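# Bridge three sticks over the blue disc using posts

## Task

Arrange all three sticks so that the axis of each one, the line running from one end to the other, crosses above the blue disc painted on the table. When finished, no stick may be in contact with the table, and every post must still stand close to its original spot. You may use any number of the arms. The arrangement only counts if it stays in place without a robot holding it, so open the grippers and pull the arms away at the end.

## Robot and tools

Setup: three identical i2rt Big YAM arms (arm1, arm2, arm3), each with six revolute joints, a two-finger gripper and a wrist camera. Each foot is fixed on the table top at z about 0.72 m in the scene frame. arm1 is at x=+0.62, y=0.00 facing 180 deg. arm2 is at x=-0.31, y=+0.54 facing -60 deg. arm3 is at x=-0.31, y=-0.54 facing +60 deg. Headings are measured counter-clockwise from +x. The hand can reach roughly 1.0 m from the joint1 axis. Two fixed room cameras, cam_high and cam_low, add to the three wrist views (arm1_cam_wrist, arm2_cam_wrist, arm3_cam_wrist).

Frames: there is one scene frame, with its origin on the floor and +z up. "hand" means the point halfway between the fingertips. The hand's z axis runs along the fingers, and the fingers open and close along its y axis. Camera calibration (K, distortion D, T_world_to_cam, pos_world) uses OpenCV conventions. Real cameras may differ by a few degrees and millimetres. Wrist-camera poses are derived from joint readings, so they are less certain.

execute_actions: the argument "actions" is a list holding either a single action or nothing. An action is an object keyed by arm name. Under each name goes "joints", an object whose keys are joint names and whose values are absolute targets, not offsets. Joint values are in radians, and gripper_m is in metres. Ranges and signs:
- joint1_rad: -2.879 to 2.879. Rotates the arm about its foot; positive is counter-clockwise seen from above; 0 points the arm the way its foot faces.
- joint2_rad: 0 to 3.141. Shoulder; 0 puts the upper arm back and about level, and increasing it lifts and then swings it forward.
- joint3_rad: 0 to 3.019. Elbow; 0 is fully folded, and larger values open it.
- joint4_rad: -1.692 to 1.57. Wrist pitch; positive tips the fingers up.
- joint5_rad: -1.57 to 1.57. Sideways wrist swing; positive goes to the arm's right.
- joint6_rad: -2.094 to 2.094. Hand roll; positive is clockwise viewed from behind the hand.
- gripper_m: 0 to 0.093. The gap between the fingertips.
A joint counts as reached within ±0.045, 0.14, 0.09, 0.055, 0.03 and 0.035 rad for joints 1 to 6, and ±0.003 m for the gripper. Everything named in one action starts at the same moment, and each motion may finish at a different time. Joints or arms left out of an action keep whatever target they had before. Any unknown key or out-of-range number causes the whole call to be rejected, and nothing moves. The optional "cameras" list chooses which images come back. Omitting it, passing null or passing ["all"] returns every camera, and [] returns none. Sending an empty actions list only reports state and images.

wait: "seconds" from 0 to 10. No new commands are given while the simulation runs, and it returns the same kind of report.

zoom_image: "camera" (one of the five names) and "region" [x0, y0, x1, y1], in pixels of that camera's most recent full image. The origin is the top-left corner, and the region can be at most 504x504.

read_manual: "section", which can only be "licences". It returns the URDF licence text.

finished_scene: "scene" is the current scene number. It ends the scene for good and reports whether the goal was met. Only call it once the sticks rest stably and the arms have released them and moved away.

Reading results: joint_positions lists the current values. The torque lists hold raw drive output for joints 1 to 6. They carry offset, scale and noise, and are not zero even in free air. joint_status tells how each commanded motion ended:
- "off_target": the joint stopped short and may still be pushing.
- "contact_stop" or "time_out": the joint holds where it stopped. After a time_out it may instead keep pushing toward a target close by, and on_its_own will list it.
- "not_followed": a self- or inter-arm collision check blocked the targets. A line "joint command not followed" with a "cause:" appears, the arm may retry those targets later, and any gripper command in the same action still runs.
- "limit_stop_at_motor_heat": the arm stopped because of heat; resend the target.
on_its_own covers what the call did not command, and "held at" there gives the held target, not the actual position. "MOTOR HOT" appears from 85 °C. At 100 °C an "OVER-TEMPERATURE FAULT" makes that arm let go and drop. If a later call reports a stop, the remaining motion calls in the same reply are skipped.

Cautions: the arms do not stop when they touch something and can push hard. To relieve a push, send a joint its reported position. Holding loads, or pushing against something, heats motors, even while you are thinking. A target very near the current position may produce no movement. Because each joint moves at its own speed, the hand can swing wide between postures. Arms can still collide, since the check may react late and ignores fingers, gripper housings and wrist cameras. A hard press between two arms ends the run. Do not drop objects, slam them or push things out of the work area, which also ends the scene. Loose objects may occasionally be nudged by outside disturbances. The robots hold their last command while you think.

Each tool is called after "Request:" in YAML: its name, and indented under it one key for each argument.

## Session

Request:
execute_actions:
  actions: []

Scene clock: 0.00 s.
Joint torques (N m, as the arm reports them, + toward a larger angle): no reading
arm1.joint_positions: joint1_rad=+0.162 joint2_rad=+0.534 joint3_rad=+1.448 joint4_rad=-1.325 joint5_rad=+0.052 joint6_rad=+0.055 gripper_m=+0.095
arm1.joint_status: not commanded
arm1.hand: x=+0.4346 y=-0.0206 z=+1.3324 quat_wxyz=(-0.043, -0.834, -0.035, +0.548) (m; scene frame)
arm2.joint_positions: joint1_rad=-0.022 joint2_rad=+0.454 joint3_rad=+1.351 joint4_rad=-1.503 joint5_rad=-0.175 joint6_rad=-0.395 gripper_m=+0.094
arm2.joint_status: not commanded
arm2.hand: x=-0.2155 y=+0.4184 z=+1.3047 quat_wxyz=(-0.391, -0.267, -0.841, +0.260) (m; scene frame)
arm3.joint_positions: joint1_rad=+0.335 joint2_rad=+0.550 joint3_rad=+1.446 joint4_rad=-1.233 joint5_rad=-0.075 joint6_rad=+0.341 gripper_m=+0.094
arm3.joint_status: not commanded
arm3.hand: x=-0.2901 y=-0.3363 z=+1.3549 quat_wxyz=(-0.355, +0.428, -0.692, -0.460) (m; scene frame)
pictures: arm1_cam_wrist, arm2_cam_wrist, arm3_cam_wrist, cam_high, cam_low
Images, in order (width x height): arm1_cam_wrist 504x504, arm2_cam_wrist 504x504, arm3_cam_wrist 504x504, cam_high 504x504, cam_low 504x504.

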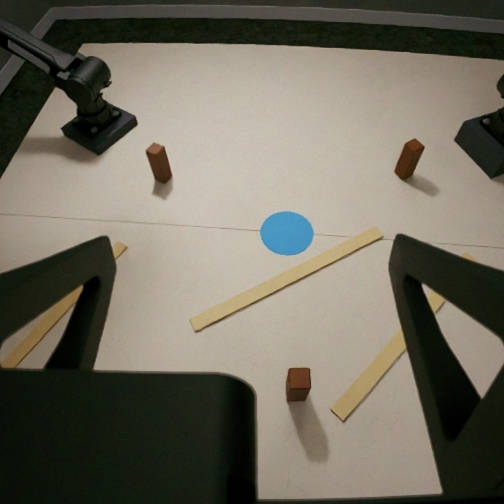

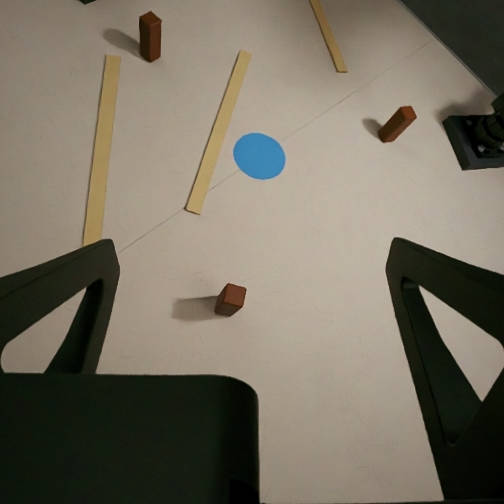

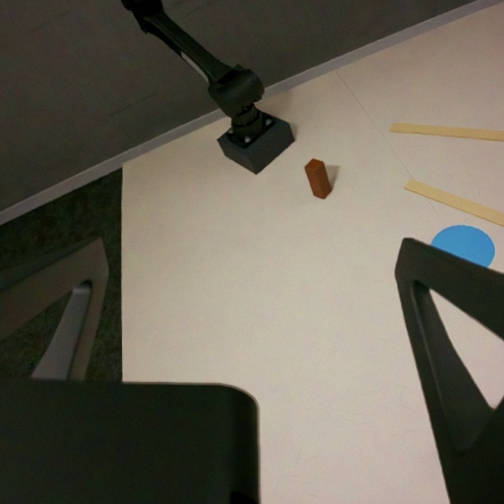

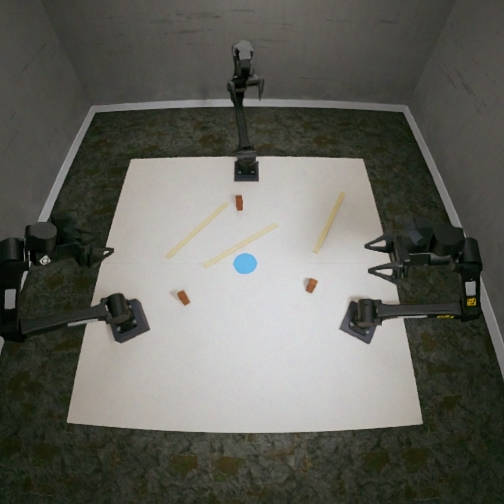

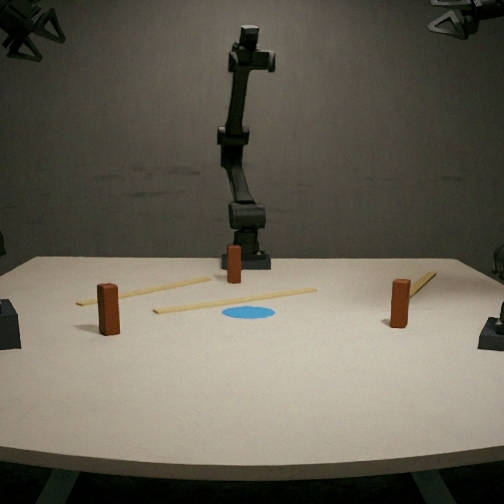

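Request:
zoom_image:
  camera: "cam_high"
  region: [150, 170, 370, 330]

Request:
zoom_image:
  camera: "cam_low"
  region: [60, 230, 460, 350]

Region (150, 170, 370, 330) of cam_high's 504x504 image, scaled by 2.291, with more detail than that image has; it fills the top 367 rows of this view, and the rest is white.

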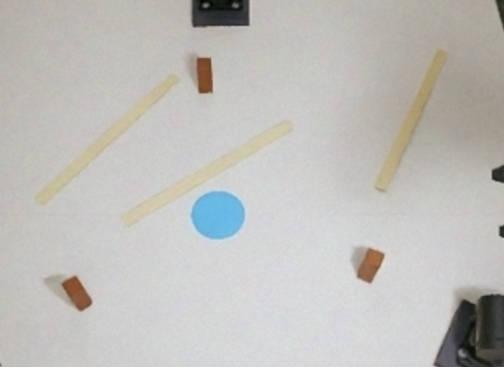

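Region (60, 230, 460, 350) of cam_low's 504x504 image, scaled by 1.260, with more detail than that image has; it fills the top 151 rows of this view, and the rest is white.

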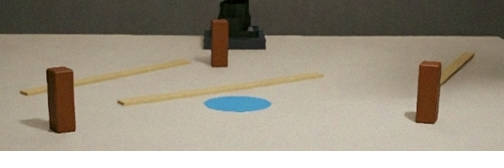

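Request:
execute_actions:
  actions:
    - {"arm1":{"joints":{"joint1_rad":0.126,"joint2_rad":1.679,"joint3_rad":1.349,"joint4_rad":-1.241,"joint5_rad":0,"joint6_rad":1.12,"gripper_m":0.075}},"arm2":{"joints":{"joint1_rad":0.525,"joint2_rad":1.726,"joint3_rad":1.412,"joint4_rad":-1.257,"joint5_rad":0,"joint6_rad":0.2,"gripper_m":0.075}},"arm3":{"joints":{"joint1_rad":-0.859,"joint2_rad":1.679,"joint3_rad":1.349,"joint4_rad":-1.241,"joint5_rad":0,"joint6_rad":0.68,"gripper_m":0.075}}}

Scene clock: 121.90 s.
Joint torques (N m, as the arm reports them, + toward a larger angle): arm1=[ -1.21 -12.08   7.95   0.43  -0.03   0.04] | arm2=[ -1.36 -14.92  10.05   0.62   0.07   0.06] | arm3=[  1.27 -12.5   10.48  -0.17   0.     0.13]
arm1.joint_positions: joint1_rad=+0.131 joint2_rad=+1.698 joint3_rad=+1.340 joint4_rad=-1.249 joint5_rad=+0.002 joint6_rad=+1.103 gripper_m=+0.075
arm1.joint_status: all done
arm1.hand: x=+0.1393 y=-0.0682 z=+0.8654 quat_wxyz=(+0.009, -0.887, +0.461, -0.014) (m; scene frame)
arm2.joint_positions: joint1_rad=+0.520 joint2_rad=+1.725 joint3_rad=+1.398 joint4_rad=-1.262 joint5_rad=-0.002 joint6_rad=+0.192 gripper_m=+0.075
arm2.joint_status: all done
arm2.hand: x=+0.1171 y=+0.2686 z=+0.9131 quat_wxyz=(+0.009, -0.368, -0.930, -0.001) (m; scene frame)
arm3.joint_positions: joint1_rad=-0.869 joint2_rad=+1.679 joint3_rad=+1.334 joint4_rad=-1.233 joint5_rad=-0.001 joint6_rad=+0.669 gripper_m=+0.075
arm3.joint_status: all done
arm3.hand: x=+0.1686 y=-0.4481 z=+0.8792 quat_wxyz=(+0.000, -0.239, -0.971, -0.002) (m; scene frame)
pictures: arm1_cam_wrist, arm2_cam_wrist, arm3_cam_wrist, cam_high, cam_low
camera_calibration (this result's frames):
arm1_cam_wrist: T_world_to_cam=[[0.820085, 0.571583, 0.0274593, -0.0960805], [0.443604, -0.665314, 0.600477, -0.62711], [0.361491, -0.480261, -0.799171, 0.730651], [0, 0, 0, 1]] pos_world=[0.0928592, -0.0114043, 0.963118]
arm2_cam_wrist: T_world_to_cam=[[-0.687761, -0.725862, 0.010476, 0.263895], [-0.580496, 0.558576, 0.592467, -0.615221], [-0.435901, 0.401394, -0.805527, 0.80243], [0, 0, 0, 1]] pos_world=[0.174143, 0.213108, 1.00811]
arm3_cam_wrist: T_world_to_cam=[[-0.450929, -0.892553, -0.00341032, -0.320164], [-0.720883, 0.361941, 0.591038, -0.235565], [-0.526299, 0.268975, -0.806636, 1.04213], [0, 0, 0, 1]] pos_world=[0.234288, -0.480811, 0.97876]
Images, in order (width x height): arm1_cam_wrist 504x504, arm2_cam_wrist 504x504, arm3_cam_wrist 504x504, cam_high 504x504, cam_low 504x504.

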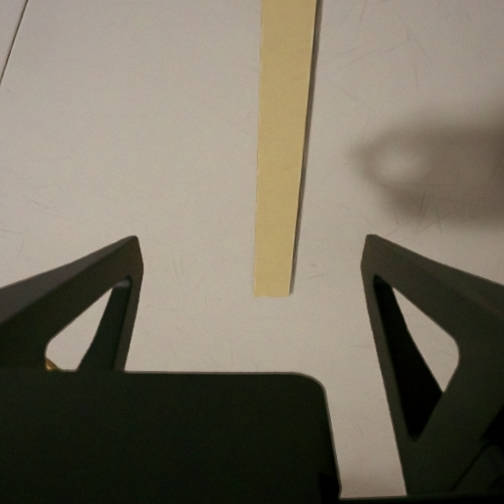

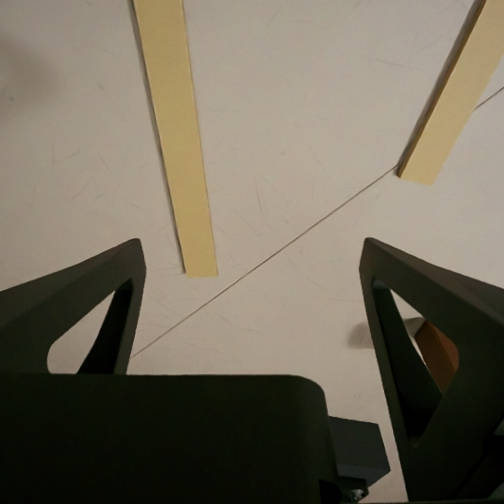

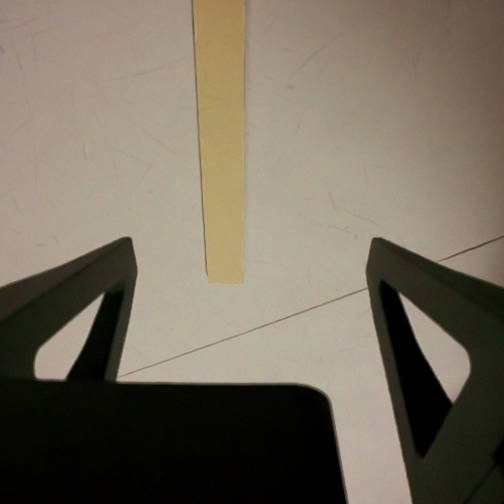

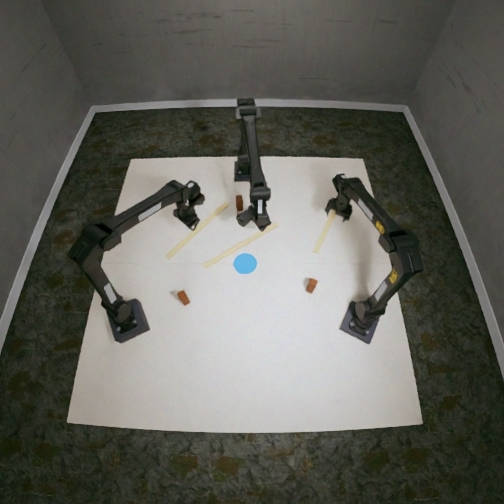

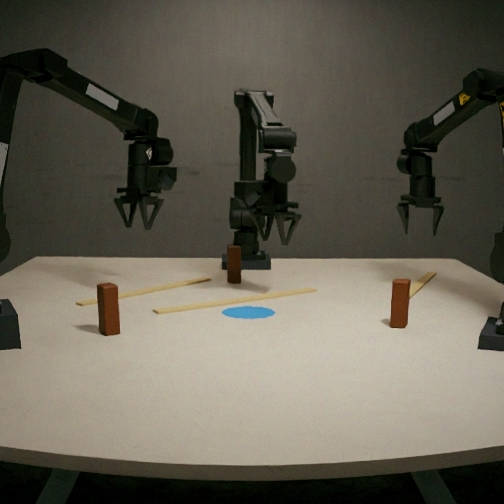

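Request:
execute_actions:
  actions:
    - {"arm1":{"joints":{"joint1_rad":0.113,"joint2_rad":1.77,"joint3_rad":1.126,"joint4_rad":-0.927,"joint6_rad":1.108}},"arm2":{"joints":{"joint1_rad":0.616,"joint2_rad":1.932,"joint3_rad":1.25,"joint4_rad":-0.888,"joint6_rad":0.29}},"arm3":{"joints":{"joint1_rad":-0.864,"joint2_rad":1.885,"joint3_rad":1.276,"joint4_rad":-0.962,"joint6_rad":0.675}}}

Scene clock: 150.17 s.
Joint torques (N m, as the arm reports them, + toward a larger angle): arm1=[ -1.15 -12.11   6.96   0.6   -0.03  -0.07] | arm2=[ -1.99 -17.05   8.32   0.81   0.08   0.06] | arm3=[  0.15 -15.15   9.26   0.71   0.09   0.08]
arm1.joint_positions: joint1_rad=+0.117 joint2_rad=+1.793 joint3_rad=+1.115 joint4_rad=-0.940 joint5_rad=+0.002 joint6_rad=+1.103 gripper_m=+0.075
arm1.joint_status: all done
arm1.hand: x=+0.1665 y=-0.0582 z=+0.7472 quat_wxyz=(+0.011, -0.884, +0.468, -0.018) (m; scene frame)
arm2.joint_positions: joint1_rad=+0.619 joint2_rad=+1.946 joint3_rad=+1.235 joint4_rad=-0.899 joint5_rad=-0.002 joint6_rad=+0.282 gripper_m=+0.075
arm2.joint_status: all done
arm2.hand: x=+0.1403 y=+0.3121 z=+0.7500 quat_wxyz=(+0.020, -0.364, -0.931, -0.001) (m; scene frame)
arm3.joint_positions: joint1_rad=-0.869 joint2_rad=+1.907 joint3_rad=+1.259 joint4_rad=-0.978 joint5_rad=-0.001 joint6_rad=+0.669 gripper_m=+0.075
arm3.joint_status: all done
arm3.hand: x=+0.1835 y=-0.4449 z=+0.7442 quat_wxyz=(+0.022, -0.239, -0.971, +0.008) (m; scene frame)
pictures: arm1_cam_wrist, arm2_cam_wrist, arm3_cam_wrist, cam_high, cam_low
camera_calibration (this result's frames):
arm1_cam_wrist: T_world_to_cam=[[0.827928, 0.559632, 0.0366996, -0.129695], [0.427752, -0.672434, 0.604037, -0.562047], [0.362717, -0.484401, -0.796111, 0.628418], [0, 0, 0, 1]] pos_world=[0.119857, -0.000951582, 0.844547]
arm2_cam_wrist: T_world_to_cam=[[-0.680829, -0.732212, 0.0183423, 0.308261], [-0.573059, 0.548107, 0.609247, -0.539792], [-0.456152, 0.404282, -0.792768, 0.656069], [0, 0, 0, 1]] pos_world=[0.199808, 0.256339, 0.843323]
arm3_cam_wrist: T_world_to_cam=[[-0.450259, -0.892519, 0.0260089, -0.33307], [-0.692062, 0.367242, 0.621437, -0.171779], [-0.564196, 0.261808, -0.783033, 0.926402], [0, 0, 0, 1]] pos_world=[0.253823, -0.476726, 0.840816]
Images, in order (width x height): arm1_cam_wrist 504x504, arm2_cam_wrist 504x504, arm3_cam_wrist 504x504, cam_high 504x504, cam_low 504x504.

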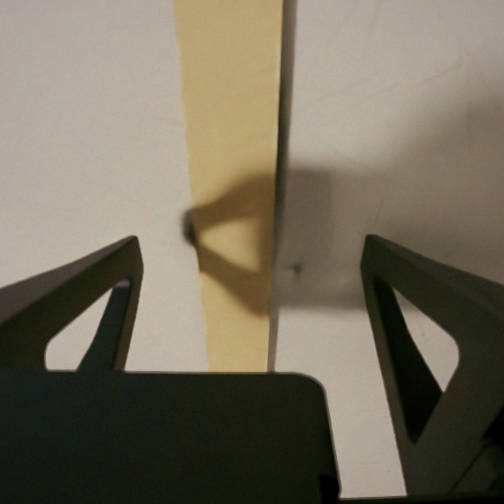

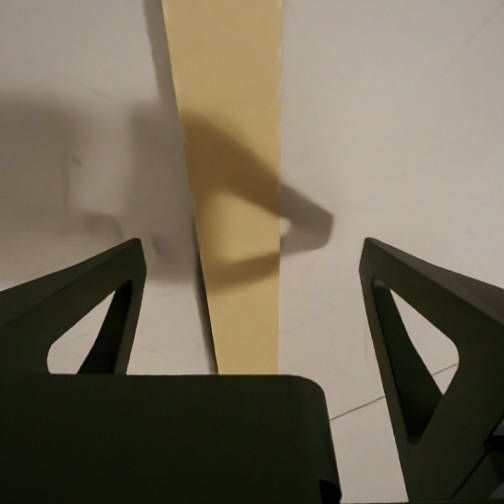

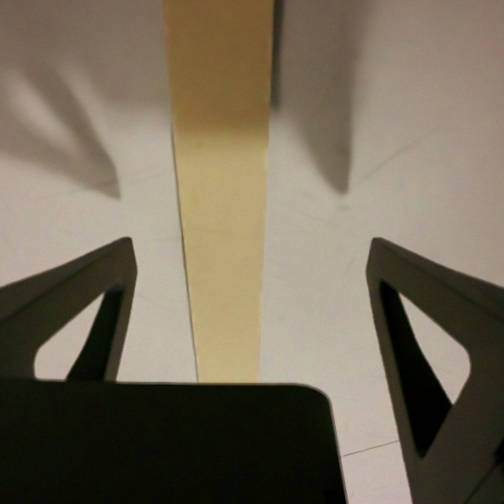

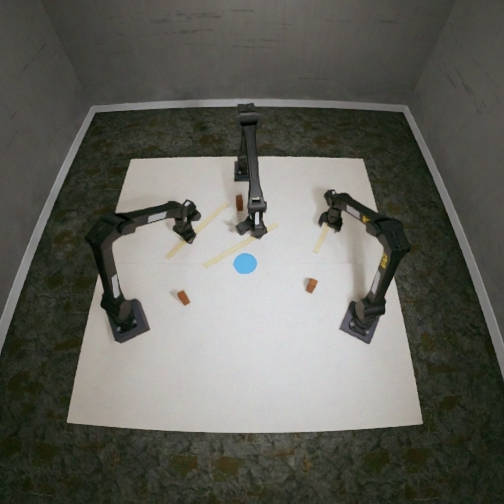

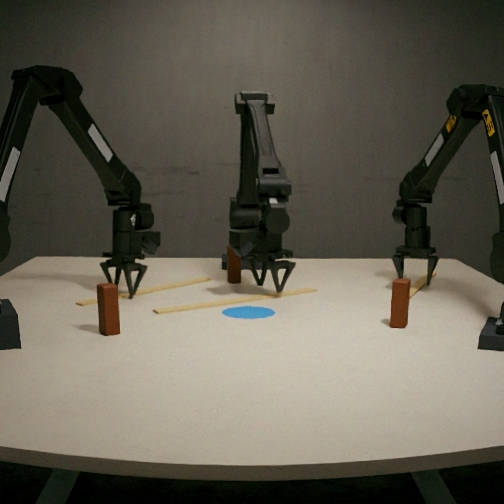

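Request:
execute_actions:
  actions:
    - {"arm1":{"joints":{"joint3_rad":1.065,"joint4_rad":-0.87}},"arm2":{"joints":{"joint3_rad":1.18,"joint4_rad":-0.83}},"arm3":{"joints":{"joint3_rad":1.215,"joint4_rad":-0.915}}}

Scene clock: 156.27 s.
Joint torques (N m, as the arm reports them, + toward a larger angle): arm1=[ -1.05 -11.53   5.89   0.63  -0.03  -0.07] | arm2=[ -1.89 -16.15   6.22   0.83   0.08   0.02] | arm3=[  1.06 -15.75   8.36   0.68   0.06   0.12]
arm1.joint_positions: joint1_rad=+0.117 joint2_rad=+1.789 joint3_rad=+1.065 joint4_rad=-0.883 joint5_rad=+0.002 joint6_rad=+1.103 gripper_m=+0.075
arm1.joint_status: all done
arm1.hand: x=+0.1761 y=-0.0570 z=+0.7342 quat_wxyz=(+0.008, -0.884, +0.468, -0.014) (m; scene frame)
arm2.joint_positions: joint1_rad=+0.619 joint2_rad=+1.939 joint3_rad=+1.187 joint4_rad=-0.841 joint5_rad=-0.003 joint6_rad=+0.285 gripper_m=+0.075
arm2.joint_status: all done
arm2.hand: x=+0.1329 y=+0.3158 z=+0.7396 quat_wxyz=(+0.011, -0.365, -0.931, +0.000) (m; scene frame)
arm3.joint_positions: joint1_rad=-0.869 joint2_rad=+1.906 joint3_rad=+1.208 joint4_rad=-0.931 joint5_rad=-0.001 joint6_rad=+0.669 gripper_m=+0.075
arm3.joint_status: all done
arm3.hand: x=+0.1709 y=-0.4472 z=+0.7294 quat_wxyz=(+0.023, -0.239, -0.971, +0.009) (m; scene frame)
pictures: arm1_cam_wrist, arm2_cam_wrist, arm3_cam_wrist, cam_high, cam_low
camera_calibration (this result's frames):
arm1_cam_wrist: T_world_to_cam=[[0.828304, 0.559636, 0.0268157, -0.130686], [0.434324, -0.671595, 0.600268, -0.555857], [0.353941, -0.485558, -0.799349, 0.619001], [0, 0, 0, 1]] pos_world=[0.13058, 0.00038699, 0.831965]
arm2_cam_wrist: T_world_to_cam=[[-0.683269, -0.730051, 0.012973, 0.309755], [-0.581157, 0.5545, 0.59564, -0.530619], [-0.442041, 0.399443, -0.803147, 0.650316], [0, 0, 0, 1]] pos_world=[0.19074, 0.2606, 0.834339]
arm3_cam_wrist: T_world_to_cam=[[-0.450181, -0.89251, 0.0276291, -0.34161], [-0.690432, 0.367542, 0.62307, -0.171793], [-0.566251, 0.261419, -0.781678, 0.907513], [0, 0, 0, 1]] pos_world=[0.241482, -0.47899, 0.82586]
Images, in order (width x height): arm1_cam_wrist 504x504, arm2_cam_wrist 504x504, arm3_cam_wrist 504x504, cam_high 504x504, cam_low 504x504.

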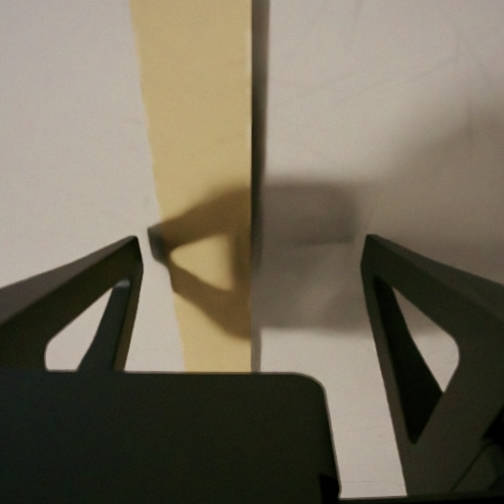

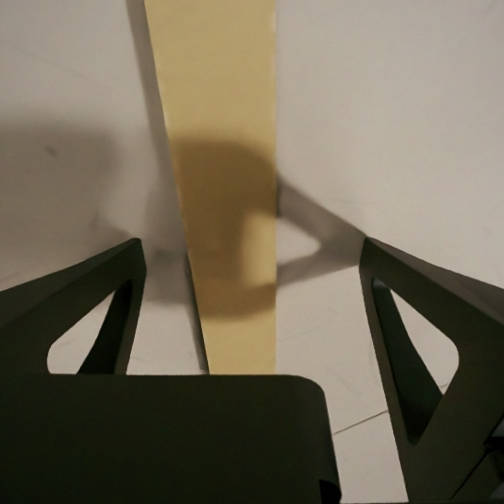

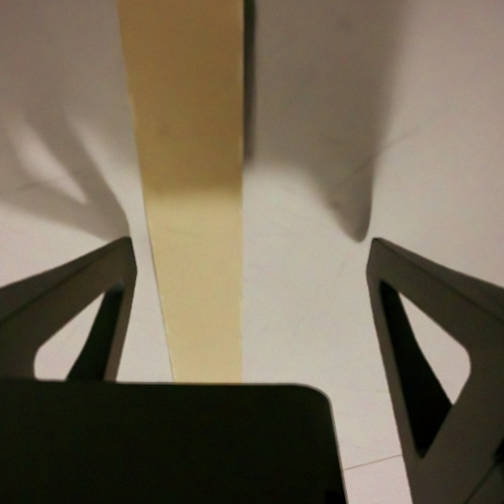

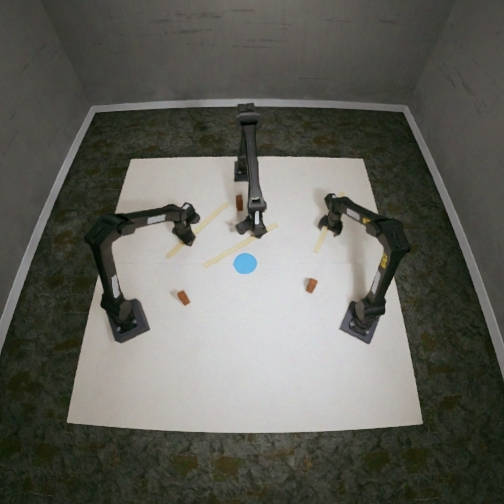

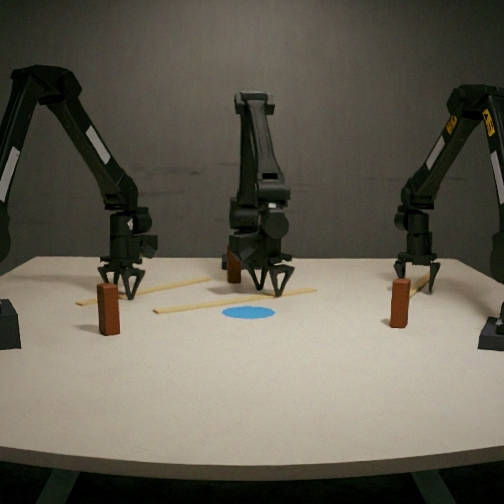

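Request:
execute_actions:
  actions:
    - {"arm1":{"joints":{"joint3_rad":1.045,"gripper_m":0.0}},"arm2":{"joints":{"gripper_m":0.0}},"arm3":{"joints":{"gripper_m":0.0}}}
  cameras: ["arm1_cam_wrist","arm2_cam_wrist","arm3_cam_wrist","cam_low"]

Scene clock: 162.57 s.
Joint torques (N m, as the arm reports them, + toward a larger angle): arm1=[ -1.08 -11.48   5.44   0.49   0.    -0.08] | arm2=[ -1.9  -16.1    6.32   0.77   0.04  -0.01] | arm3=[  0.28 -15.13   8.3    0.89   0.14   0.01]
arm1.joint_positions: joint1_rad=+0.117 joint2_rad=+1.788 joint3_rad=+1.051 joint4_rad=-0.880 joint5_rad=+0.001 joint6_rad=+1.104 gripper_m=+0.027
arm1.joint_status: gripper_m off_target (ended at +0.027, target +0.000); the others done
arm1.hand: x=+0.1824 y=-0.0564 z=+0.7308 quat_wxyz=(+0.011, -0.883, +0.468, -0.018) (m; scene frame)
arm2.joint_positions: joint1_rad=+0.619 joint2_rad=+1.939 joint3_rad=+1.185 joint4_rad=-0.840 joint5_rad=-0.001 joint6_rad=+0.287 gripper_m=+0.027
arm2.joint_status: gripper_m off_target (ended at +0.027, target +0.000)
arm2.hand: x=+0.1323 y=+0.3158 z=+0.7392 quat_wxyz=(+0.011, -0.366, -0.930, +0.000) (m; scene frame)
arm3.joint_positions: joint1_rad=-0.869 joint2_rad=+1.906 joint3_rad=+1.208 joint4_rad=-0.931 joint5_rad=-0.001 joint6_rad=+0.669 gripper_m=+0.001
arm3.joint_status: all done
arm3.hand: x=+0.1710 y=-0.4471 z=+0.7294 quat_wxyz=(+0.023, -0.239, -0.971, +0.008) (m; scene frame)
pictures: arm1_cam_wrist, arm2_cam_wrist, arm3_cam_wrist, cam_low
camera_calibration (this result's frames):
arm1_cam_wrist: T_world_to_cam=[[0.828633, 0.558685, 0.0351906, -0.142337], [0.427545, -0.672201, 0.604443, -0.557981], [0.361348, -0.485816, -0.795871, 0.610467], [0, 0, 0, 1]] pos_world=[0.135917, 0.00102025, 0.82813]
arm2_cam_wrist: T_world_to_cam=[[-0.685174, -0.728231, 0.0147079, 0.307734], [-0.578865, 0.556674, 0.595843, -0.531895], [-0.442099, 0.399743, -0.802966, 0.649464], [0, 0, 0, 1]] pos_world=[0.190083, 0.260575, 0.833898]
arm3_cam_wrist: T_world_to_cam=[[-0.450207, -0.892513, 0.027095, -0.341108], [-0.690615, 0.367278, 0.623023, -0.171818], [-0.566008, 0.261778, -0.781734, 0.907693], [0, 0, 0, 1]] pos_world=[0.241532, -0.478952, 0.825863]
Images, in order (width x height): arm1_cam_wrist 504x504, arm2_cam_wrist 504x504, arm3_cam_wrist 504x504, cam_low 504x504.

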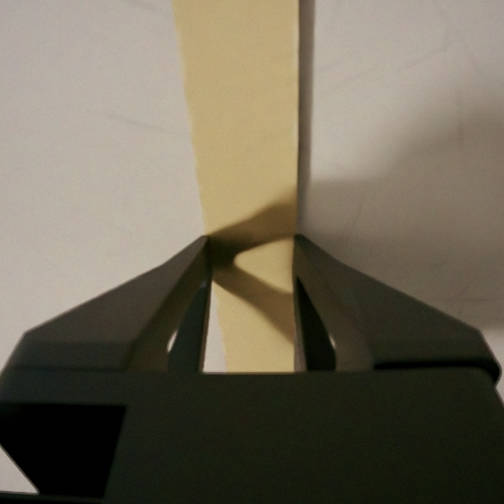

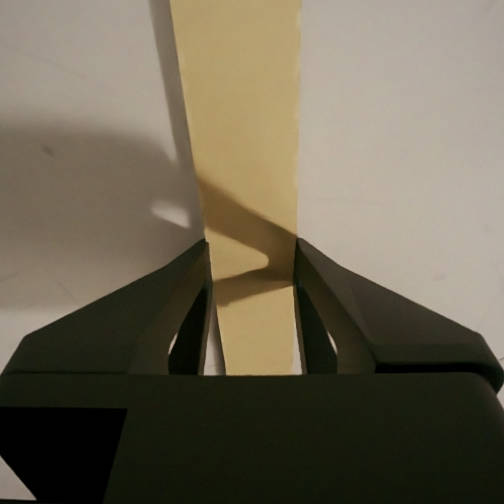

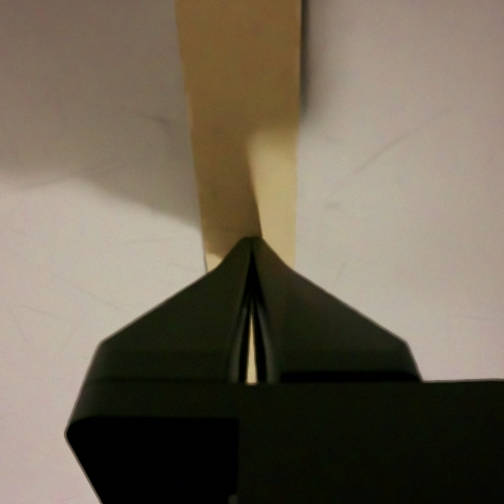

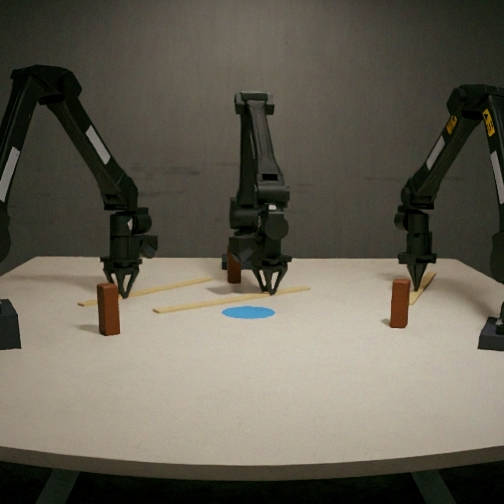

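Request:
execute_actions:
  actions:
    - {"arm3":{"joints":{"gripper_m":0.07}}}
  cameras: []

Request:
execute_actions:
  actions:
    - {"arm3":{"joints":{"joint3_rad":1.17,"joint4_rad":-0.89}}}
  cameras: []

Request:
execute_actions:
  actions:
    - {"arm3":{"joints":{"gripper_m":0.0}}}
  cameras: ["arm3_cam_wrist"]

Scene clock: 168.30 s.
Joint torques (N m, as the arm reports them, + toward a larger angle): arm1=[ -1.17 -11.4    5.45   0.5    0.01  -0.08] | arm2=[ -1.87 -16.15   6.32   0.78   0.04  -0.01] | arm3=[  0.94 -14.18   8.27   0.64   0.14  -0.02]
arm1.joint_positions: joint1_rad=+0.117 joint2_rad=+1.788 joint3_rad=+1.051 joint4_rad=-0.880 joint5_rad=+0.001 joint6_rad=+1.104 gripper_m=+0.027
arm1.joint_status: not commanded
arm1.hand: x=+0.1824 y=-0.0564 z=+0.7308 quat_wxyz=(+0.011, -0.883, +0.468, -0.018) (m; scene frame)
arm2.joint_positions: joint1_rad=+0.619 joint2_rad=+1.939 joint3_rad=+1.185 joint4_rad=-0.840 joint5_rad=-0.001 joint6_rad=+0.287 gripper_m=+0.027
arm2.joint_status: not commanded
arm2.hand: x=+0.1323 y=+0.3158 z=+0.7392 quat_wxyz=(+0.011, -0.366, -0.930, +0.000) (m; scene frame)
arm3.joint_positions: joint1_rad=-0.869 joint2_rad=+1.906 joint3_rad=+1.208 joint4_rad=-0.931 joint5_rad=-0.001 joint6_rad=+0.669 gripper_m=+0.070
arm3.joint_status: all done
arm3.hand: x=+0.1710 y=-0.4471 z=+0.7294 quat_wxyz=(+0.023, -0.239, -0.971, +0.008) (m; scene frame)
pictures: none
No camera images: the call's "cameras" was empty. Leave "cameras" out to get every camera's image.

Scene clock: 169.00 s.
Joint torques (N m, as the arm reports them, + toward a larger angle): arm1=[ -1.15 -11.4    5.42   0.49   0.    -0.08] | arm2=[ -1.86 -16.15   6.33   0.77   0.04  -0.01] | arm3=[  1.14 -14.22   7.2    0.47   0.08   0.07]
arm1.joint_positions: joint1_rad=+0.117 joint2_rad=+1.788 joint3_rad=+1.051 joint4_rad=-0.880 joint5_rad=+0.001 joint6_rad=+1.104 gripper_m=+0.027
arm1.joint_status: not commanded
arm1.hand: x=+0.1824 y=-0.0564 z=+0.7308 quat_wxyz=(+0.011, -0.883, +0.468, -0.018) (m; scene frame)
arm2.joint_positions: joint1_rad=+0.619 joint2_rad=+1.939 joint3_rad=+1.185 joint4_rad=-0.840 joint5_rad=-0.001 joint6_rad=+0.287 gripper_m=+0.027
arm2.joint_status: not commanded
arm2.hand: x=+0.1323 y=+0.3158 z=+0.7392 quat_wxyz=(+0.011, -0.366, -0.930, +0.000) (m; scene frame)
arm3.joint_positions: joint1_rad=-0.868 joint2_rad=+1.900 joint3_rad=+1.176 joint4_rad=-0.902 joint5_rad=-0.001 joint6_rad=+0.671 gripper_m=+0.070
arm3.joint_status: all done
arm3.hand: x=+0.1633 y=-0.4483 z=+0.7231 quat_wxyz=(+0.022, -0.240, -0.970, +0.007) (m; scene frame)
pictures: none
No camera images: the call's "cameras" was empty. Leave "cameras" out to get every camera's image.

Scene clock: 169.67 s.
Joint torques (N m, as the arm reports them, + toward a larger angle): arm1=[ -1.23 -11.41   5.44   0.5    0.01  -0.08] | arm2=[ -1.86 -16.19   6.31   0.78   0.04  -0.01] | arm3=[ -0.48 -14.24   7.05   0.53   0.08   0.  ]
arm1.joint_positions: joint1_rad=+0.117 joint2_rad=+1.788 joint3_rad=+1.051 joint4_rad=-0.880 joint5_rad=+0.001 joint6_rad=+1.104 gripper_m=+0.027
arm1.joint_status: not commanded
arm1.hand: x=+0.1824 y=-0.0564 z=+0.7308 quat_wxyz=(+0.011, -0.883, +0.468, -0.018) (m; scene frame)
arm2.joint_positions: joint1_rad=+0.619 joint2_rad=+1.939 joint3_rad=+1.185 joint4_rad=-0.840 joint5_rad=-0.001 joint6_rad=+0.287 gripper_m=+0.027
arm2.joint_status: not commanded
arm2.hand: x=+0.1323 y=+0.3158 z=+0.7392 quat_wxyz=(+0.011, -0.366, -0.930, +0.000) (m; scene frame)
arm3.joint_positions: joint1_rad=-0.868 joint2_rad=+1.899 joint3_rad=+1.174 joint4_rad=-0.901 joint5_rad=+0.000 joint6_rad=+0.673 gripper_m=+0.027
arm3.joint_status: gripper_m off_target (ended at +0.027, target +0.000)
arm3.hand: x=+0.1623 y=-0.4487 z=+0.7227 quat_wxyz=(+0.022, -0.241, -0.970, +0.008) (m; scene frame)
pictures: arm3_cam_wrist
camera_calibration (this result's frames):
arm3_cam_wrist: T_world_to_cam=[[-0.453971, -0.890615, 0.0267252, -0.344454], [-0.690349, 0.370537, 0.621386, -0.170436], [-0.563318, 0.263642, -0.783049, 0.899337], [0, 0, 0, 1]] pos_world=[0.23258, -0.480726, 0.819337]
Images, in order (width x height): arm3_cam_wrist 504x504.

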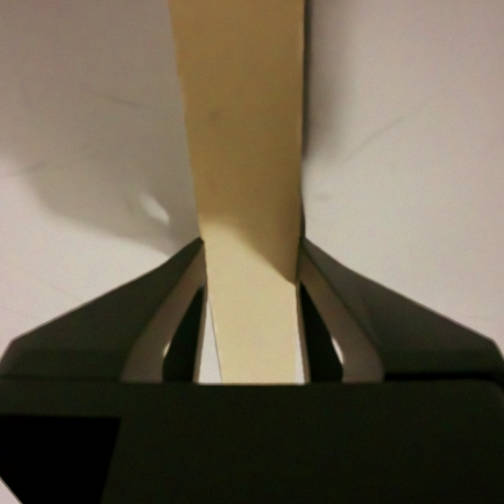

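Request:
execute_actions:
  actions:
    - {"arm1":{"joints":{"joint2_rad":1.45,"joint4_rad":-1.15}},"arm2":{"joints":{"joint2_rad":1.6,"joint4_rad":-1.12}},"arm3":{"joints":{"joint2_rad":1.56,"joint4_rad":-1.17}}}
  cameras: []

Request:
execute_actions:
  actions:
    - {"arm1":{"joints":{"joint6_rad":-0.05}},"arm2":{"joints":{"joint6_rad":-0.04}},"arm3":{"joints":{"joint6_rad":-0.115}}}
  cameras: ["cam_high","cam_low"]

Scene clock: 216.70 s.
Joint torques (N m, as the arm reports them, + toward a larger angle): arm1=[-1.16 -8.03  7.64 -0.14  0.02 -0.08] | arm2=[ -1.93 -12.05   9.64   0.18   0.04  -0.01] | arm3=[  0.12 -10.15  10.32  -0.09   0.06  -0.03]
arm1.joint_positions: joint1_rad=+0.117 joint2_rad=+1.452 joint3_rad=+1.040 joint4_rad=-1.140 joint5_rad=+0.000 joint6_rad=+1.104 gripper_m=+0.027
arm1.joint_status: all done
arm1.hand: x=+0.2246 y=-0.0504 z=+0.8629 quat_wxyz=(-0.008, -0.884, +0.468, +0.008) (m; scene frame)
arm2.joint_positions: joint1_rad=+0.619 joint2_rad=+1.591 joint3_rad=+1.169 joint4_rad=-1.111 joint5_rad=-0.001 joint6_rad=+0.287 gripper_m=+0.027
arm2.joint_status: all done
arm2.hand: x=+0.0971 y=+0.3341 z=+0.8923 quat_wxyz=(-0.018, -0.366, -0.930, +0.003) (m; scene frame)
arm3.joint_positions: joint1_rad=-0.868 joint2_rad=+1.547 joint3_rad=+1.155 joint4_rad=-1.157 joint5_rad=+0.000 joint6_rad=+0.673 gripper_m=+0.027
arm3.joint_status: all done
arm3.hand: x=+0.1207 y=-0.4569 z=+0.8730 quat_wxyz=(-0.013, -0.241, -0.970, -0.008) (m; scene frame)
pictures: none
No camera images: the call's "cameras" was empty. Leave "cameras" out to get every camera's image.

Scene clock: 218.67 s.
Joint torques (N m, as the arm reports them, + toward a larger angle): arm1=[-1.14 -7.95  7.65 -0.11 -0.06 -0.27] | arm2=[ -1.82 -12.12   9.61   0.19   0.01  -0.13] | arm3=[ 0.25 -9.86 10.48 -0.07  0.   -0.12]
arm1.joint_positions: joint1_rad=+0.117 joint2_rad=+1.452 joint3_rad=+1.040 joint4_rad=-1.140 joint5_rad=+0.000 joint6_rad=-0.033 gripper_m=+0.027
arm1.joint_status: all done
arm1.hand: x=+0.2246 y=-0.0504 z=+0.8629 quat_wxyz=(-0.003, -0.997, -0.081, +0.011) (m; scene frame)
arm2.joint_positions: joint1_rad=+0.619 joint2_rad=+1.591 joint3_rad=+1.169 joint4_rad=-1.111 joint5_rad=-0.001 joint6_rad=-0.032 gripper_m=+0.027
arm2.joint_status: all done
arm2.hand: x=+0.0971 y=+0.3341 z=+0.8923 quat_wxyz=(-0.018, -0.214, -0.977, +0.006) (m; scene frame)
arm3.joint_positions: joint1_rad=-0.868 joint2_rad=+1.547 joint3_rad=+1.155 joint4_rad=-1.157 joint5_rad=+0.000 joint6_rad=-0.103 gripper_m=+0.027
arm3.joint_status: all done
arm3.hand: x=+0.1207 y=-0.4569 z=+0.8730 quat_wxyz=(-0.015, +0.144, -0.990, -0.002) (m; scene frame)
pictures: cam_high, cam_low
Images, in order (width x height): cam_high 504x504, cam_low 504x504.

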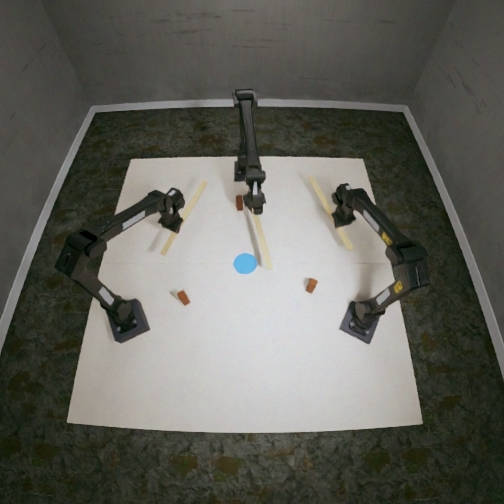

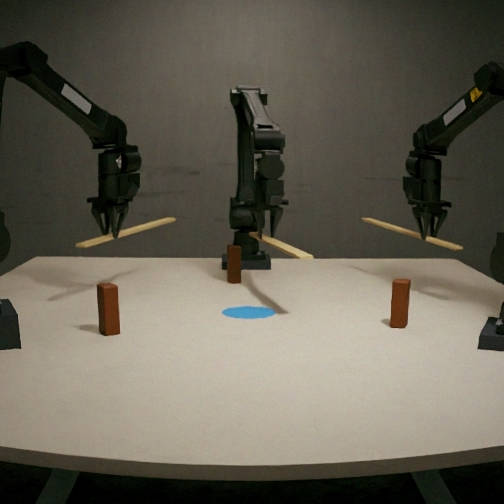

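Request:
execute_actions:
  actions:
    - {"arm1":{"joints":{"joint1_rad":-0.3,"joint2_rad":1.0,"joint3_rad":0.827,"joint4_rad":-1.197}},"arm2":{"joints":{"joint2_rad":1.0,"joint3_rad":0.827,"joint4_rad":-1.197}},"arm3":{"joints":{"joint2_rad":1.0,"joint3_rad":0.827,"joint4_rad":-1.197}}}
  cameras: []

Request:
execute_actions:
  actions:
    - {"arm2":{"joints":{"joint1_rad":-0.3}},"arm3":{"joints":{"joint1_rad":-0.33}}}
  cameras: ["cam_high","cam_low"]

Scene clock: 227.97 s.
Joint torques (N m, as the arm reports them, + toward a larger angle): arm1=[-0.89 -2.79  8.27  0.29 -0.06 -0.25] | arm2=[-1.92 -4.64  9.81  0.73  0.01 -0.13] | arm3=[ 0.77 -3.49 10.62  0.07  0.02 -0.14]
arm1.joint_positions: joint1_rad=-0.299 joint2_rad=+0.998 joint3_rad=+0.825 joint4_rad=-1.190 joint5_rad=+0.000 joint6_rad=-0.036 gripper_m=+0.027
arm1.joint_status: all done
arm1.hand: x=+0.3326 y=+0.0865 z=+0.9252 quat_wxyz=(+0.014, -0.987, +0.125, +0.103) (m; scene frame)
arm2.joint_positions: joint1_rad=+0.619 joint2_rad=+0.995 joint3_rad=+0.826 joint4_rad=-1.194 joint5_rad=-0.001 joint6_rad=-0.032 gripper_m=+0.027
arm2.joint_status: all done
arm2.hand: x=-0.0415 y=+0.4035 z=+0.9671 quat_wxyz=(-0.100, -0.212, -0.972, +0.027) (m; scene frame)
arm3.joint_positions: joint1_rad=-0.868 joint2_rad=+0.994 joint3_rad=+0.821 joint4_rad=-1.189 joint5_rad=+0.000 joint6_rad=-0.103 gripper_m=+0.027
arm3.joint_status: all done
arm3.hand: x=-0.0170 y=-0.4829 z=+0.9315 quat_wxyz=(-0.108, +0.143, -0.984, -0.006) (m; scene frame)
pictures: none
No camera images: the call's "cameras" was empty. Leave "cameras" out to get every camera's image.

Scene clock: 229.40 s.
Joint torques (N m, as the arm reports them, + toward a larger angle): arm1=[-0.93 -2.79  8.29  0.27 -0.05 -0.24] | arm2=[-2.33 -4.59  9.85  0.7  -0.02 -0.09] | arm3=[ 0.93 -4.15 10.73  0.39 -0.03 -0.12]
arm1.joint_positions: joint1_rad=-0.299 joint2_rad=+0.998 joint3_rad=+0.825 joint4_rad=-1.190 joint5_rad=+0.000 joint6_rad=-0.036 gripper_m=+0.027
arm1.joint_status: not commanded
arm1.hand: x=+0.3326 y=+0.0865 z=+0.9252 quat_wxyz=(+0.014, -0.987, +0.125, +0.103) (m; scene frame)
arm2.joint_positions: joint1_rad=-0.291 joint2_rad=+0.995 joint3_rad=+0.826 joint4_rad=-1.194 joint5_rad=-0.001 joint6_rad=-0.035 gripper_m=+0.027
arm2.joint_status: all done
arm2.hand: x=-0.2509 y=+0.2436 z=+0.9680 quat_wxyz=(-0.080, -0.616, -0.780, +0.069) (m; scene frame)
arm3.joint_positions: joint1_rad=-0.334 joint2_rad=+0.994 joint3_rad=+0.821 joint4_rad=-1.189 joint5_rad=+0.000 joint6_rad=-0.105 gripper_m=+0.027
arm3.joint_status: all done
arm3.hand: x=-0.0859 y=-0.3407 z=+0.9316 quat_wxyz=(-0.104, +0.398, -0.911, -0.032) (m; scene frame)
pictures: cam_high, cam_low
Images, in order (width x height): cam_high 504x504, cam_low 504x504.

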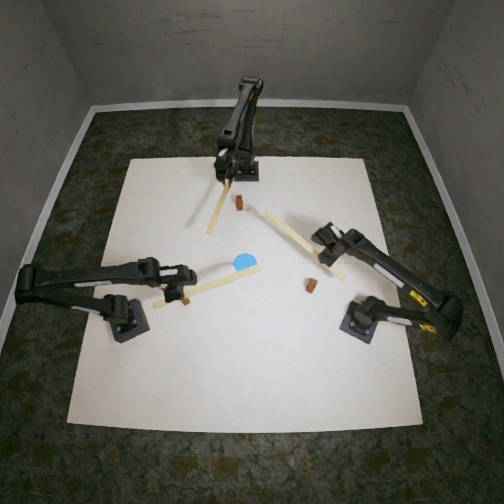

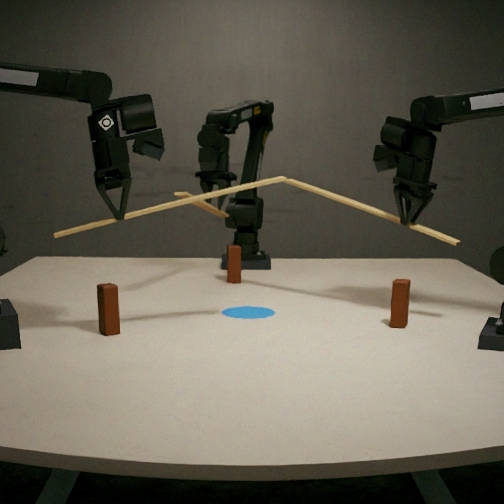

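Request:
execute_actions:
  actions:
    - {"arm1":{"joints":{"joint2_rad":1.31,"joint3_rad":0.95,"joint4_rad":-0.997}},"arm2":{"joints":{"joint2_rad":1.32,"joint3_rad":0.869,"joint4_rad":-0.904}},"arm3":{"joints":{"joint2_rad":1.225,"joint3_rad":0.835,"joint4_rad":-0.967}}}
  cameras: ["cam_high","cam_low"]

Scene clock: 241.50 s.
Joint torques (N m, as the arm reports them, + toward a larger angle): arm1=[-0.8  -7.59 11.16  0.98 -0.06 -0.24] | arm2=[-2.32 -9.7  12.23  1.34 -0.02 -0.09] | arm3=[-0.11 -7.44 10.3   1.26  0.   -0.17]
arm1.joint_positions: joint1_rad=-0.299 joint2_rad=+1.330 joint3_rad=+0.897 joint4_rad=-1.013 joint5_rad=+0.000 joint6_rad=-0.036 gripper_m=+0.027
arm1.joint_status: all done
arm1.hand: x=+0.2611 y=+0.1072 z=+0.8563 quat_wxyz=(+0.008, -0.990, +0.125, +0.063) (m; scene frame)
arm2.joint_positions: joint1_rad=-0.291 joint2_rad=+1.334 joint3_rad=+0.826 joint4_rad=-0.920 joint5_rad=-0.001 joint6_rad=-0.035 gripper_m=+0.027
arm2.joint_status: all done
arm2.hand: x=-0.2376 y=+0.1768 z=+0.8735 quat_wxyz=(-0.055, -0.618, -0.783, +0.048) (m; scene frame)
arm3.joint_positions: joint1_rad=-0.334 joint2_rad=+1.239 joint3_rad=+0.821 joint4_rad=-0.988 joint5_rad=+0.000 joint6_rad=-0.105 gripper_m=+0.027
arm3.joint_status: all done
arm3.hand: x=-0.0458 y=-0.3058 z=+0.8666 quat_wxyz=(-0.083, +0.399, -0.913, -0.025) (m; scene frame)
pictures: cam_high, cam_low
Images, in order (width x height): cam_high 504x504, cam_low 504x504.

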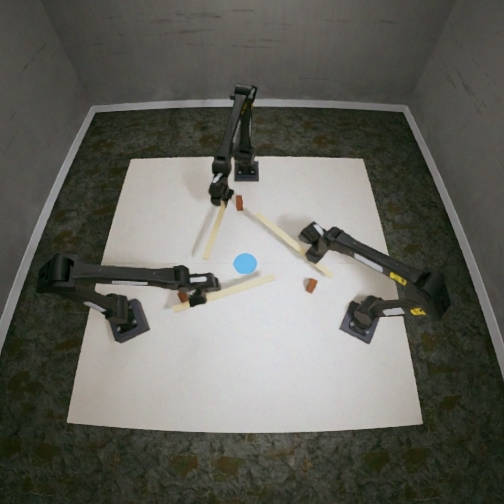

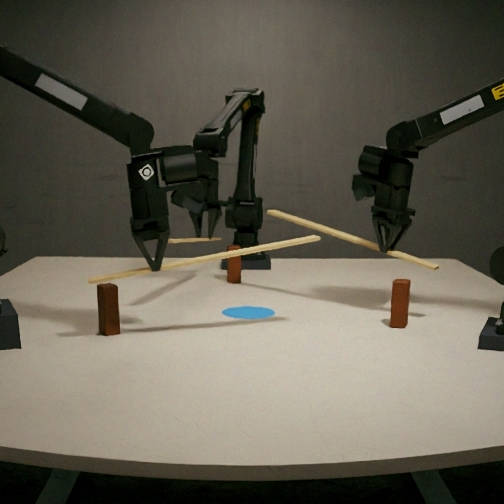

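Request:
execute_actions:
  actions:
    - {"arm1":{"joints":{"joint3_rad":1.0,"joint4_rad":-0.98}},"arm2":{"joints":{"joint3_rad":0.93,"joint4_rad":-0.89}},"arm3":{"joints":{"joint3_rad":0.92,"joint4_rad":-0.97}}}
  cameras: ["cam_low"]

Scene clock: 248.70 s.
Joint torques (N m, as the arm reports them, + toward a larger angle): arm1=[-0.84 -7.76 11.99  1.07 -0.06 -0.24] | arm2=[ -2.32 -10.23  12.69   1.34  -0.01  -0.09] | arm3=[ 0.33 -8.35 13.58  0.92  0.01 -0.11]
arm1.joint_positions: joint1_rad=-0.299 joint2_rad=+1.329 joint3_rad=+0.938 joint4_rad=-0.995 joint5_rad=+0.000 joint6_rad=-0.036 gripper_m=+0.027
arm1.joint_status: all done
arm1.hand: x=+0.2414 y=+0.1131 z=+0.8734 quat_wxyz=(+0.012, -0.988, +0.125, +0.092) (m; scene frame)
arm2.joint_positions: joint1_rad=-0.291 joint2_rad=+1.334 joint3_rad=+0.886 joint4_rad=-0.903 joint5_rad=-0.001 joint6_rad=-0.035 gripper_m=+0.027
arm2.joint_status: all done
arm2.hand: x=-0.2318 y=+0.1481 z=+0.8975 quat_wxyz=(-0.085, -0.616, -0.780, +0.073) (m; scene frame)
arm3.joint_positions: joint1_rad=-0.334 joint2_rad=+1.239 joint3_rad=+0.874 joint4_rad=-0.988 joint5_rad=+0.000 joint6_rad=-0.105 gripper_m=+0.027
arm3.joint_status: all done
arm3.hand: x=-0.0305 y=-0.2924 z=+0.8880 quat_wxyz=(-0.108, +0.398, -0.910, -0.033) (m; scene frame)
pictures: cam_low
Images, in order (width x height): cam_low 504x504.

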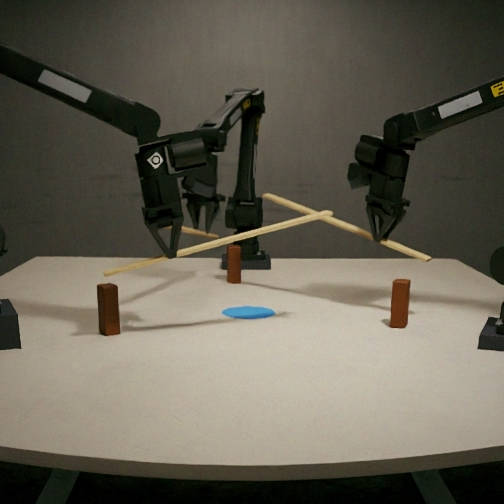

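Request:
execute_actions:
  actions:
    - {"arm1":{"joints":{"joint3_rad":1.06,"joint1_rad":-0.17}},"arm2":{"joints":{"joint4_rad":-0.85,"joint1_rad":-0.18}},"arm3":{"joints":{"joint1_rad":-0.21}}}

Scene clock: 260.00 s.
Joint torques (N m, as the arm reports them, + toward a larger angle): arm1=[-1.28 -7.75 12.04  1.14 -0.03 -0.24] | arm2=[ -1.48 -10.12  12.76   1.59  -0.02  -0.09] | arm3=[ 0.34 -7.75 13.59  1.3   0.01 -0.09]
arm1.joint_positions: joint1_rad=-0.163 joint2_rad=+1.327 joint3_rad=+1.001 joint4_rad=-0.994 joint5_rad=+0.000 joint6_rad=-0.036 gripper_m=+0.027
arm1.joint_status: all done
arm1.hand: x=+0.2062 y=+0.0642 z=+0.9004 quat_wxyz=(+0.009, -0.990, +0.057, +0.126) (m; scene frame)
arm2.joint_positions: joint1_rad=-0.181 joint2_rad=+1.334 joint3_rad=+0.886 joint4_rad=-0.867 joint5_rad=-0.001 joint6_rad=-0.035 gripper_m=+0.027
arm2.joint_status: all done
arm2.hand: x=-0.1870 y=+0.1509 z=+0.8995 quat_wxyz=(-0.102, -0.571, -0.811, +0.079) (m; scene frame)
arm3.joint_positions: joint1_rad=-0.206 joint2_rad=+1.239 joint3_rad=+0.874 joint4_rad=-0.988 joint5_rad=+0.000 joint6_rad=-0.106 gripper_m=+0.027
arm3.joint_status: all done
arm3.hand: x=-0.0643 y=-0.2584 z=+0.8879 quat_wxyz=(-0.106, +0.456, -0.883, -0.040) (m; scene frame)
pictures: arm1_cam_wrist, arm2_cam_wrist, arm3_cam_wrist, cam_high, cam_low
camera_calibration (this result's frames):
arm1_cam_wrist: T_world_to_cam=[[0.118714, 0.992927, 0.00164677, -0.086717], [0.924207, -0.111104, 0.365374, -0.512723], [0.362972, -0.0418531, -0.93086, 0.888182], [0, 0, 0, 1]] pos_world=[0.161771, 0.0663112, 1.01425]
arm2_cam_wrist: T_world_to_cam=[[-0.944015, -0.329574, 0.0147446, -0.142076], [-0.30375, 0.885749, 0.350977, -0.498376], [-0.128733, 0.326848, -0.936268, 0.892439], [0, 0, 0, 1]] pos_world=[-0.170617, 0.102919, 1.01258]
arm3_cam_wrist: T_world_to_cam=[[0.822425, -0.568039, 0.0308174, -0.120552], [-0.531936, -0.748692, 0.395605, -0.578591], [-0.201646, -0.341748, -0.917904, 0.837382], [0, 0, 0, 1]] pos_world=[-0.0397744, -0.215491, 1.00124]
Images, in order (width x height): arm1_cam_wrist 504x504, arm2_cam_wrist 504x504, arm3_cam_wrist 504x504, cam_high 504x504, cam_low 504x504.

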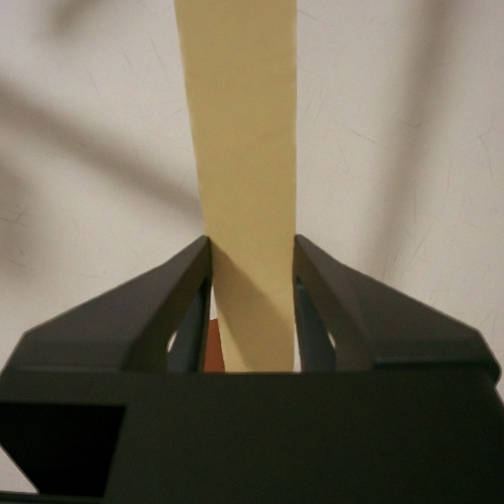

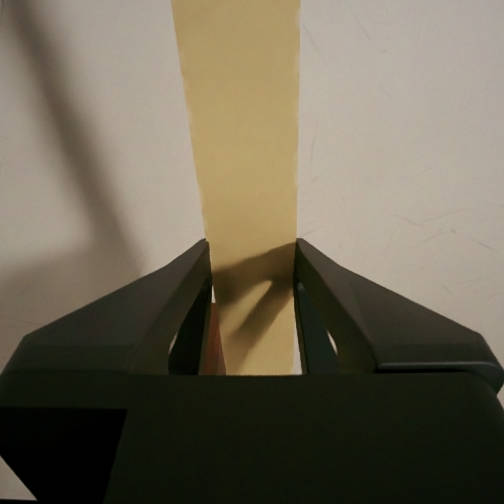

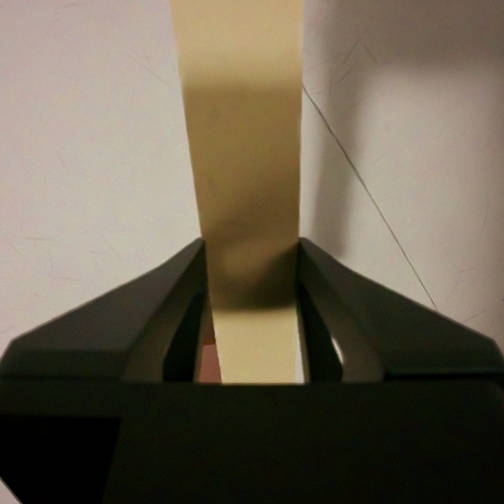

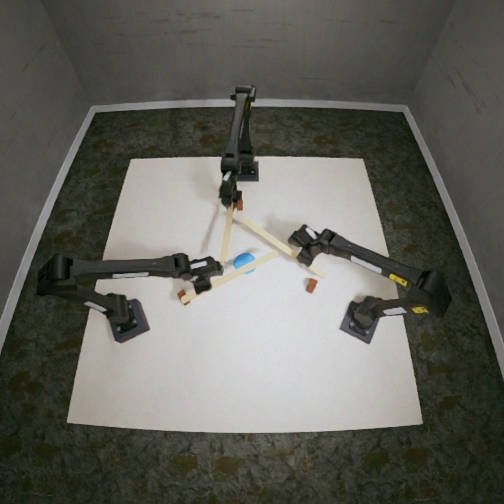

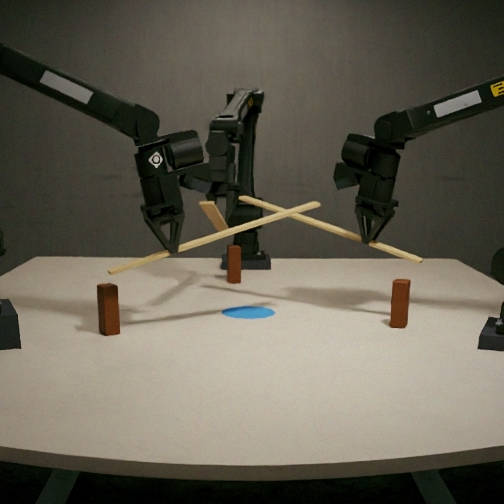

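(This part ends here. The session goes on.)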